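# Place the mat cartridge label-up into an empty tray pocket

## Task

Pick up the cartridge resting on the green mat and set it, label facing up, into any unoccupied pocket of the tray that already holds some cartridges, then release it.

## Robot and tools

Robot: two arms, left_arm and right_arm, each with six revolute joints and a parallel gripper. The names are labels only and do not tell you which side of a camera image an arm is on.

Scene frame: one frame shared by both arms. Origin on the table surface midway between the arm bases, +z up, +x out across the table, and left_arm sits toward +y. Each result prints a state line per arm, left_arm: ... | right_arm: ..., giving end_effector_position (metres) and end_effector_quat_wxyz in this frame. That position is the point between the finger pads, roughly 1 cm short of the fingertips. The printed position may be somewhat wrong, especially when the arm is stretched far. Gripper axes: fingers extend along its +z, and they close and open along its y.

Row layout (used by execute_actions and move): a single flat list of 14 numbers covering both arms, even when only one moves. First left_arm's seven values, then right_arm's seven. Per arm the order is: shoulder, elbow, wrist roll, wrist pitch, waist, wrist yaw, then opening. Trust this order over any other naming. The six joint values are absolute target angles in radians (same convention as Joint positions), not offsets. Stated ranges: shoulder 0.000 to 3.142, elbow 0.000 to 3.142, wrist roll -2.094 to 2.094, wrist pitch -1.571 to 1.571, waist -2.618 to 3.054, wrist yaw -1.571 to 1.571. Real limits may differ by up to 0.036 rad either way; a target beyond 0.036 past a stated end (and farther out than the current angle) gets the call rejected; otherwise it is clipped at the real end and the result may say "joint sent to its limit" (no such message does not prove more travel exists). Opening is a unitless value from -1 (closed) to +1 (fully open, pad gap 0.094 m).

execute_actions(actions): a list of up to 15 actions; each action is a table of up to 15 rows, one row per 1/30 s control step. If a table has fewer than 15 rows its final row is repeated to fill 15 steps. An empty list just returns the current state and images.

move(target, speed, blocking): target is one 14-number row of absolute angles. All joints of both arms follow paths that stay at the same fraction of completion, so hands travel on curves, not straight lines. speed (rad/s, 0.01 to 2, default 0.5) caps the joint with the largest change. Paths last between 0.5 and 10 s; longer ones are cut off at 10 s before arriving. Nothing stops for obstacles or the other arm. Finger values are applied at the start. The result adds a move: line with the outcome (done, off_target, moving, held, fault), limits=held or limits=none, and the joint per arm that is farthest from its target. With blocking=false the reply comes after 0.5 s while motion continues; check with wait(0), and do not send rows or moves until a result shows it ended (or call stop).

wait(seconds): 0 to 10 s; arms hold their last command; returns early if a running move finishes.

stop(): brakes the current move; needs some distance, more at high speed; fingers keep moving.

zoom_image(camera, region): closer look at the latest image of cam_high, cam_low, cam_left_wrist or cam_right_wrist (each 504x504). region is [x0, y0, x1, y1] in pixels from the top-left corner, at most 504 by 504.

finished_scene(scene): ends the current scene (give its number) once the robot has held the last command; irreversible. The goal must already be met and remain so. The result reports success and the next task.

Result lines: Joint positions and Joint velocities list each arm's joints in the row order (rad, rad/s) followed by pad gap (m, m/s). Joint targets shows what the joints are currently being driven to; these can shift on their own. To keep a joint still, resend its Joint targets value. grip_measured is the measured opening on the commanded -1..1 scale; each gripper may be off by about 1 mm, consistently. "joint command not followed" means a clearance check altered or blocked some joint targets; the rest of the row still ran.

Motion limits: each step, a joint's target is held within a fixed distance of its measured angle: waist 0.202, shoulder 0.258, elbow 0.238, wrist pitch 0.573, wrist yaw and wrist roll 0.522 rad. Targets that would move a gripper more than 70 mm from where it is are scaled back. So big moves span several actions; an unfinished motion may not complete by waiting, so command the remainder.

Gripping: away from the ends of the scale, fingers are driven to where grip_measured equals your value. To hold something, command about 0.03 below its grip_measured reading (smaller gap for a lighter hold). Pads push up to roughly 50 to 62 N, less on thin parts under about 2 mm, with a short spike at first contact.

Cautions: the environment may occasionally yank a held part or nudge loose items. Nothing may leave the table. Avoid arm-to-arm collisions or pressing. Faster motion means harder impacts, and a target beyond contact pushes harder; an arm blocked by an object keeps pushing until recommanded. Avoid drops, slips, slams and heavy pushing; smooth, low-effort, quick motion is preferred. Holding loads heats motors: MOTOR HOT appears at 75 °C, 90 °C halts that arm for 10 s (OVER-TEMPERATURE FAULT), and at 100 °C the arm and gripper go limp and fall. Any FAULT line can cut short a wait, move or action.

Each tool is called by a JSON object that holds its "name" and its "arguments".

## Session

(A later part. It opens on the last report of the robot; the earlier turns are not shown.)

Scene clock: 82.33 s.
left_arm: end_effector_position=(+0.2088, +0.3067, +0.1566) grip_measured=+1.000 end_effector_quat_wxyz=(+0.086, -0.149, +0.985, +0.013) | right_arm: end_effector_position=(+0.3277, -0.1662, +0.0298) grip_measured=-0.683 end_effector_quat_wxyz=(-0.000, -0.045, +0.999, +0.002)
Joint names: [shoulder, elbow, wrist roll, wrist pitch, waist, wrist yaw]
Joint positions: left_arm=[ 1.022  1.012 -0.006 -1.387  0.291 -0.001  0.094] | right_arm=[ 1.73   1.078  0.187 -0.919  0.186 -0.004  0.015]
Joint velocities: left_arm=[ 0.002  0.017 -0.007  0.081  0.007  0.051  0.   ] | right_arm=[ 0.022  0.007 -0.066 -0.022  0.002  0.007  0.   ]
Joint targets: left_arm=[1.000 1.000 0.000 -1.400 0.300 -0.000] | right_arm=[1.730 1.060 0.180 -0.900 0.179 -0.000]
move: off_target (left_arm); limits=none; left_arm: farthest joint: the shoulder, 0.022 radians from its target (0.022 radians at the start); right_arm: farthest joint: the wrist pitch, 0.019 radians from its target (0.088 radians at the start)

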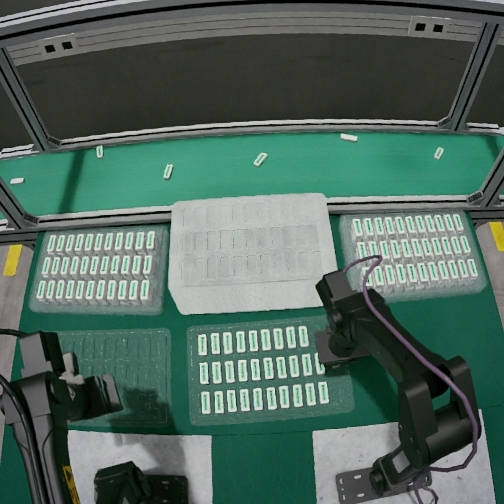

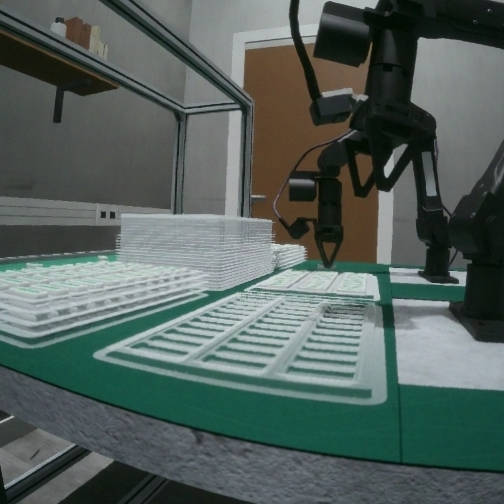

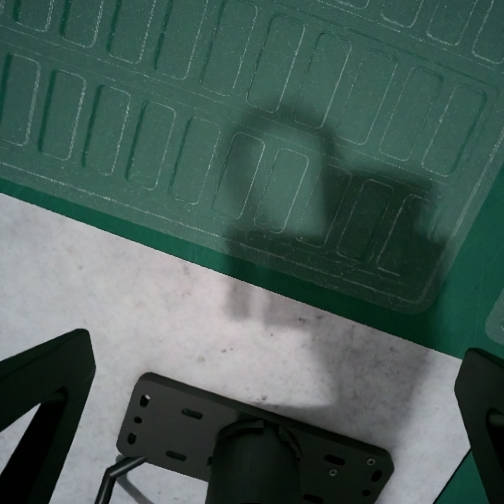

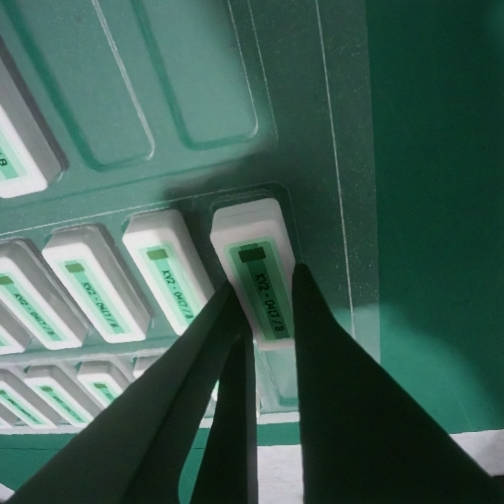

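{"name": "move", "arguments": {"target": [1.0,1.0,0,-1.4,0.3,0,1,1.73,1.02,0.18,-0.86,0.179,0,-0.74], "speed": 0.06}}

Scene clock: 85.70 s.
left_arm: end_effector_position=(+0.2088, +0.3067, +0.1566) grip_measured=+1.000 end_effector_quat_wxyz=(+0.086, -0.149, +0.985, +0.013) | right_arm: end_effector_position=(+0.3239, -0.1673, +0.0208) grip_measured=-0.683 end_effector_quat_wxyz=(-0.000, -0.046, +0.999, +0.002)
Joint names: [shoulder, elbow, wrist roll, wrist pitch, waist, wrist yaw]
Joint positions: left_arm=[ 1.022  1.012 -0.006 -1.387  0.291 -0.001  0.094] | right_arm=[ 1.73   1.039  0.187 -0.879  0.186 -0.004  0.015]
Joint velocities: left_arm=[-0.027  0.002 -0.081 -0.037 -0.017  0.037  0.   ] | right_arm=[-0.002 -0.007 -0.037  0.007 -0.017 -0.081  0.   ]
Joint targets: left_arm=[1.000 1.000 0.000 -1.400 0.300 0.000] | right_arm=[1.730 1.020 0.180 -0.860 0.179 -0.000]
move: off_target (left_arm); limits=none; left_arm: farthest joint: the shoulder, 0.022 radians from its target (0.022 radians at the start); right_arm: farthest joint: the elbow, 0.019 radians from its target (0.058 radians at the start)

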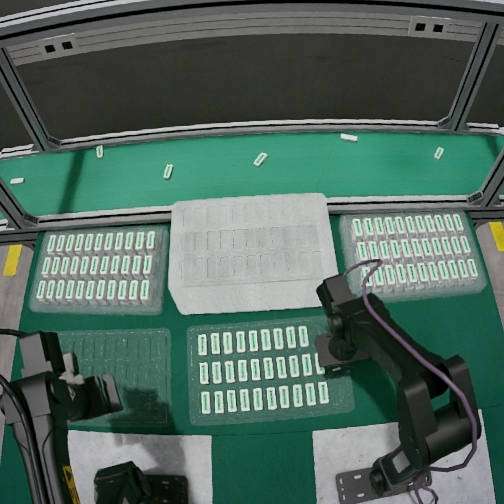

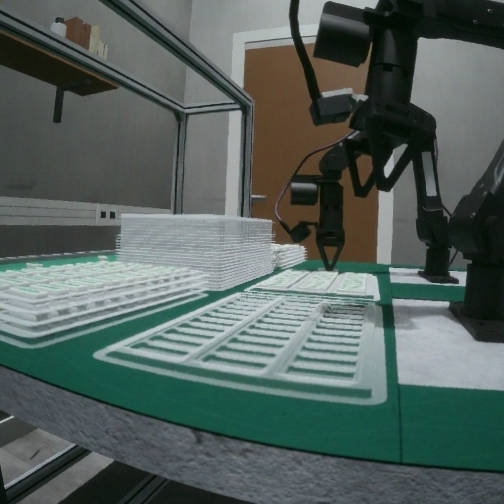

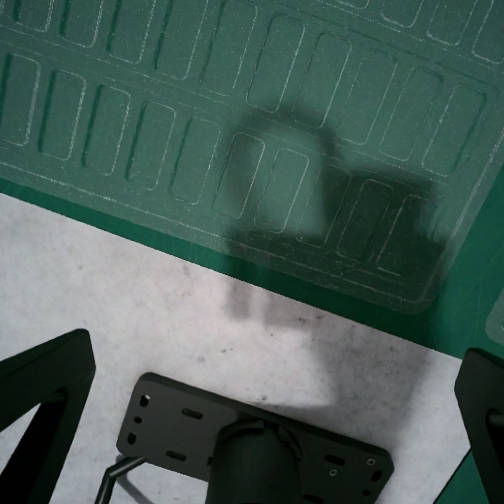

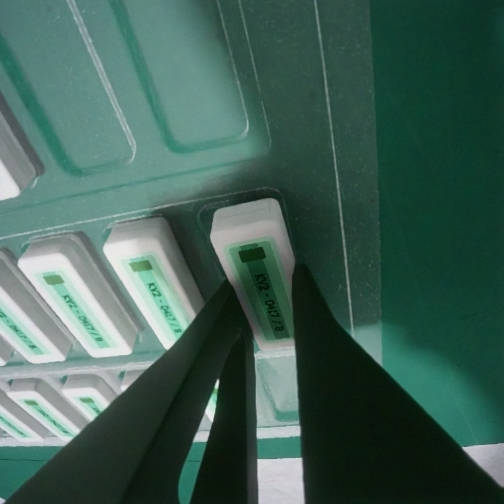

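{"name": "move", "arguments": {"target": [1.0,1.0,0,-1.4,0.3,0,1,1.73,1.02,0.205,-0.905,0.21,0,-0.74], "speed": 0.05}}

Scene clock: 88.43 s.
left_arm: end_effector_position=(+0.2088, +0.3067, +0.1566) grip_measured=+1.000 end_effector_quat_wxyz=(+0.086, -0.149, +0.985, +0.013) | right_arm: end_effector_position=(+0.3204, -0.1638, +0.0208) grip_measured=-0.683 end_effector_quat_wxyz=(-0.005, -0.048, +0.999, +0.001)
Joint names: [shoulder, elbow, wrist roll, wrist pitch, waist, wrist yaw]
Joint positions: left_arm=[ 1.022  1.012 -0.006 -1.387  0.291 -0.001  0.094] | right_arm=[ 1.73   1.039  0.198 -0.888  0.201 -0.004  0.015]
Joint velocities: left_arm=[-0.007 -0.017 -0.007 -0.007  0.007 -0.051  0.   ] | right_arm=[-0.022  0.012  0.037 -0.037 -0.022 -0.022  0.001]
Joint targets: left_arm=[1.000 1.000 -0.000 -1.400 0.300 -0.000] | right_arm=[1.730 1.020 0.205 -0.905 0.210 0.000]
move: off_target (left_arm); limits=none; left_arm: farthest joint: the shoulder, 0.022 radians from its target (0.022 radians at the start); right_arm: farthest joint: the elbow, 0.019 radians from its target (0.019 radians at the start)

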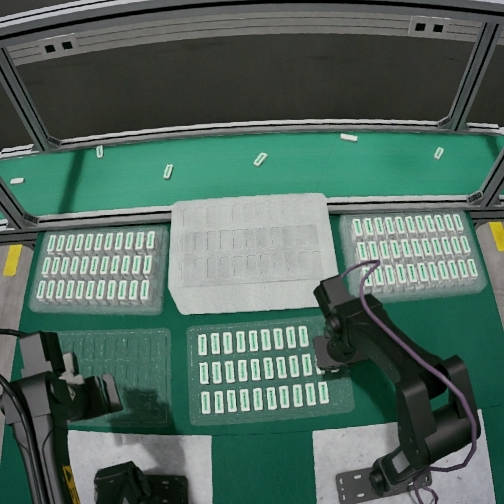

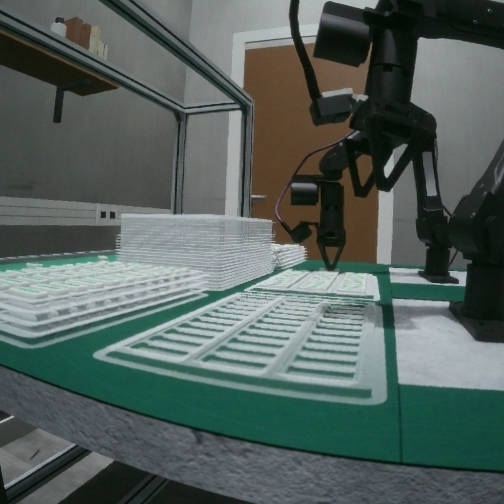

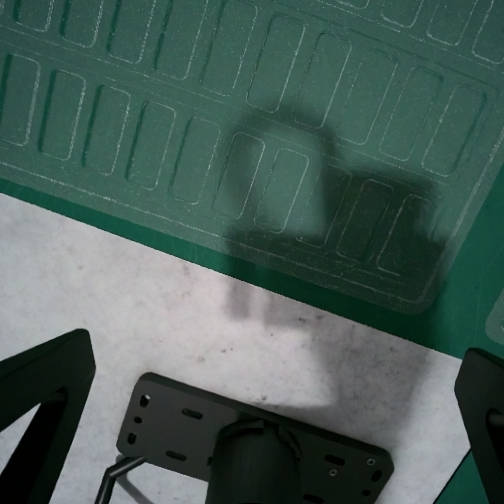

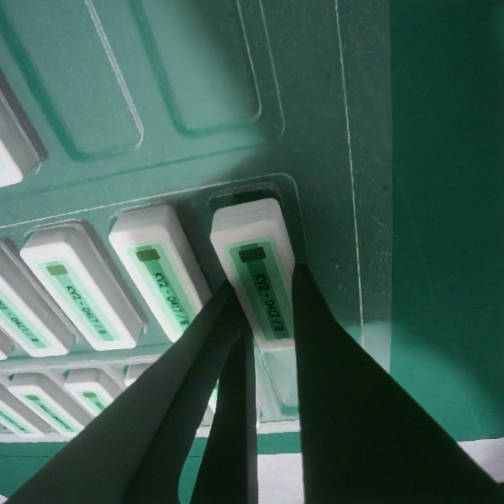

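{"name": "move", "arguments": {"target": [1.0,1.0,0,-1.4,0.3,0,1,1.73,0.998,0.205,-0.84,0.212,0,-0.74], "speed": 0.05}}

Scene clock: 91.33 s.
left_arm: end_effector_position=(+0.2088, +0.3067, +0.1566) grip_measured=+1.000 end_effector_quat_wxyz=(+0.086, -0.149, +0.985, +0.013) | right_arm: end_effector_position=(+0.3201, -0.1627, +0.0164) grip_measured=-0.683 end_effector_quat_wxyz=(-0.001, -0.049, +0.999, +0.003)
Joint names: [shoulder, elbow, wrist roll, wrist pitch, waist, wrist yaw]
Joint positions: left_arm=[ 1.022  1.012 -0.006 -1.387  0.291 -0.001  0.094] | right_arm=[ 1.73   1.019  0.199 -0.86   0.204 -0.006  0.015]
Joint velocities: left_arm=[-0.027  0.007 -0.022 -0.022  0.012  0.007  0.   ] | right_arm=[ 0.002 -0.007  0.095 -0.051 -0.012 -0.051 -0.   ]
Joint targets: left_arm=[1.000 1.000 -0.000 -1.400 0.300 0.000] | right_arm=[1.730 0.998 0.205 -0.840 0.212 -0.000]
move: off_target (left_arm, right_arm); limits=none; left_arm: farthest joint: the shoulder, 0.022 radians from its target (0.022 radians at the start); right_arm: farthest joint: the elbow, 0.021 radians from its target (0.041 radians at the start)

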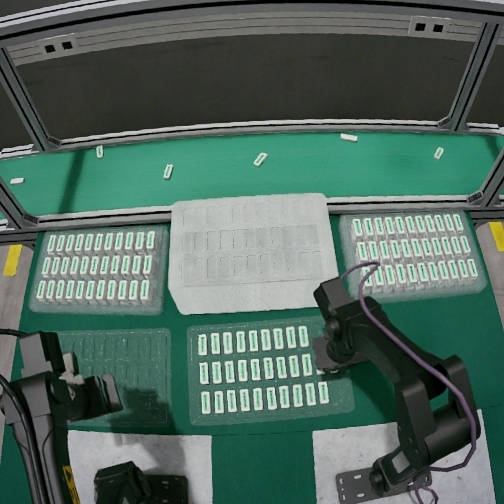

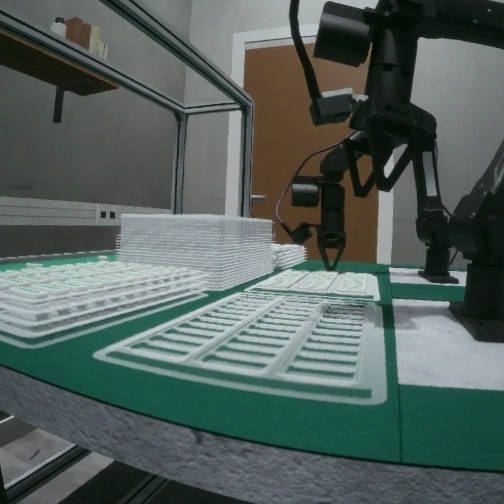

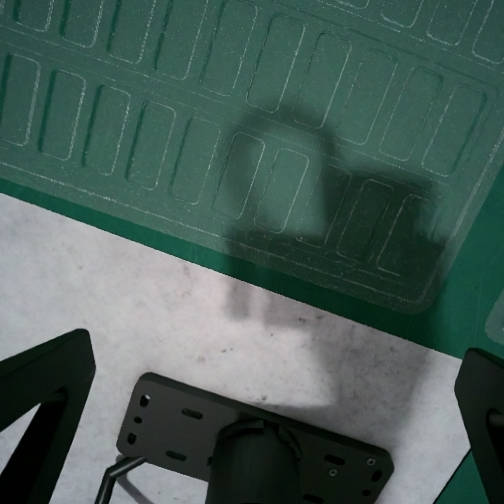

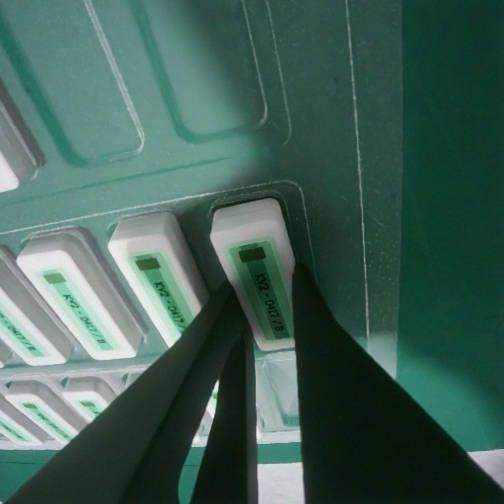

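{"name": "move", "arguments": {"target": [1.0,1.0,0,-1.4,0.3,0,1,1.73,0.998,0.205,-0.84,0.212,0,-0.52]}}

{"name": "move", "arguments": {"target": [1.0,1.0,0,-1.4,0.3,0,1,1.62,1.08,0.205,-1.02,0.212,0,-0.52], "speed": 0.25}}

Scene clock: 94.80 s.
left_arm: end_effector_position=(+0.2088, +0.3067, +0.1566) grip_measured=+1.000 end_effector_quat_wxyz=(+0.086, -0.149, +0.985, +0.013) | right_arm: end_effector_position=(+0.3200, -0.1614, +0.0164) grip_measured=-0.521 end_effector_quat_wxyz=(-0.001, -0.048, +0.999, +0.007)
Joint names: [shoulder, elbow, wrist roll, wrist pitch, waist, wrist yaw]
Joint positions: left_arm=[ 1.022  1.012 -0.006 -1.387  0.291 -0.001  0.094] | right_arm=[ 1.73   1.019  0.2   -0.858  0.204 -0.013  0.022]
Joint velocities: left_arm=[-0.002 -0.007 -0.022 -0.007 -0.032 -0.051  0.   ] | right_arm=[ 0.007 -0.022  0.007 -0.066 -0.002  0.022  0.   ]
Joint targets: left_arm=[1.000 1.000 0.000 -1.400 0.300 -0.000] | right_arm=[1.730 0.998 0.205 -0.840 0.212 0.000]
move: off_target (left_arm, right_arm); limits=none; left_arm: farthest joint: the shoulder, 0.022 radians from its target (0.022 radians at the start); right_arm: farthest joint: the elbow, 0.021 radians from its target (0.021 radians at the start)

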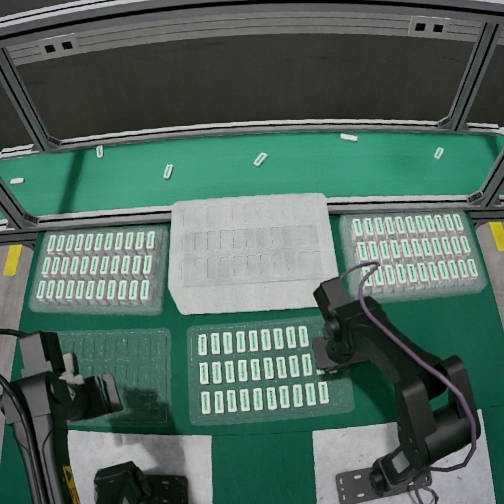

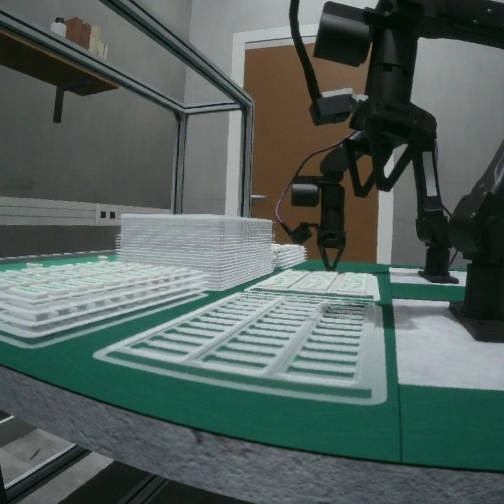

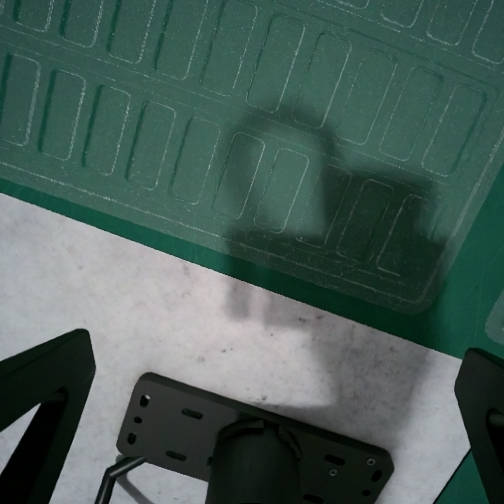

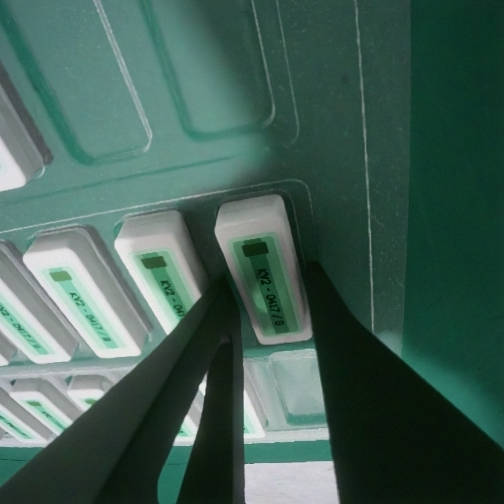

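Scene clock: 96.07 s.
left_arm: end_effector_position=(+0.2088, +0.3067, +0.1566) grip_measured=+1.000 end_effector_quat_wxyz=(+0.086, -0.149, +0.985, +0.013) | right_arm: end_effector_position=(+0.3021, -0.1674, +0.0451) grip_measured=-0.521 end_effector_quat_wxyz=(-0.016, -0.048, +0.999, +0.001)
Joint names: [shoulder, elbow, wrist roll, wrist pitch, waist, wrist yaw]
Joint positions: left_arm=[ 1.022  1.012 -0.006 -1.387  0.291 -0.001  0.094] | right_arm=[ 1.645  1.046  0.2   -1.003  0.204 -0.01   0.022]
Joint velocities: left_arm=[-0.012 -0.002 -0.081 -0.037 -0.007  0.051  0.   ] | right_arm=[-0.002 -0.012  0.022  0.007  0.017  0.037 -0.   ]
Joint targets: left_arm=[1.000 1.000 0.000 -1.400 0.300 0.000] | right_arm=[1.620 1.080 0.205 -1.020 0.212 -0.000]
move: off_target (left_arm, right_arm); limits=none; left_arm: farthest joint: the shoulder, 0.022 radians from its target (0.022 radians at the start); right_arm: farthest joint: the elbow, 0.034 radians from its target (0.061 radians at the start)

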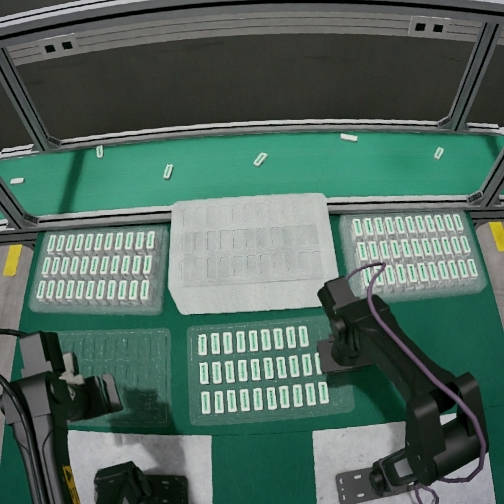

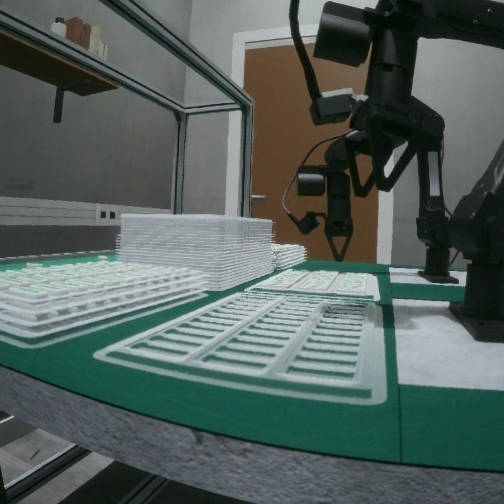

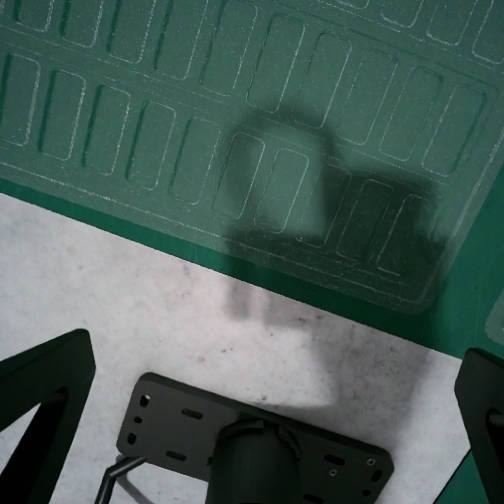

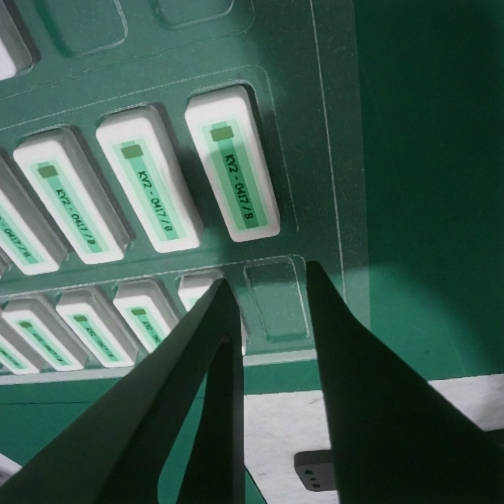

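Aligned with its neighbours.

{"name": "finished_scene", "arguments": {"scene": 2}}

The scene is finished: the task was done.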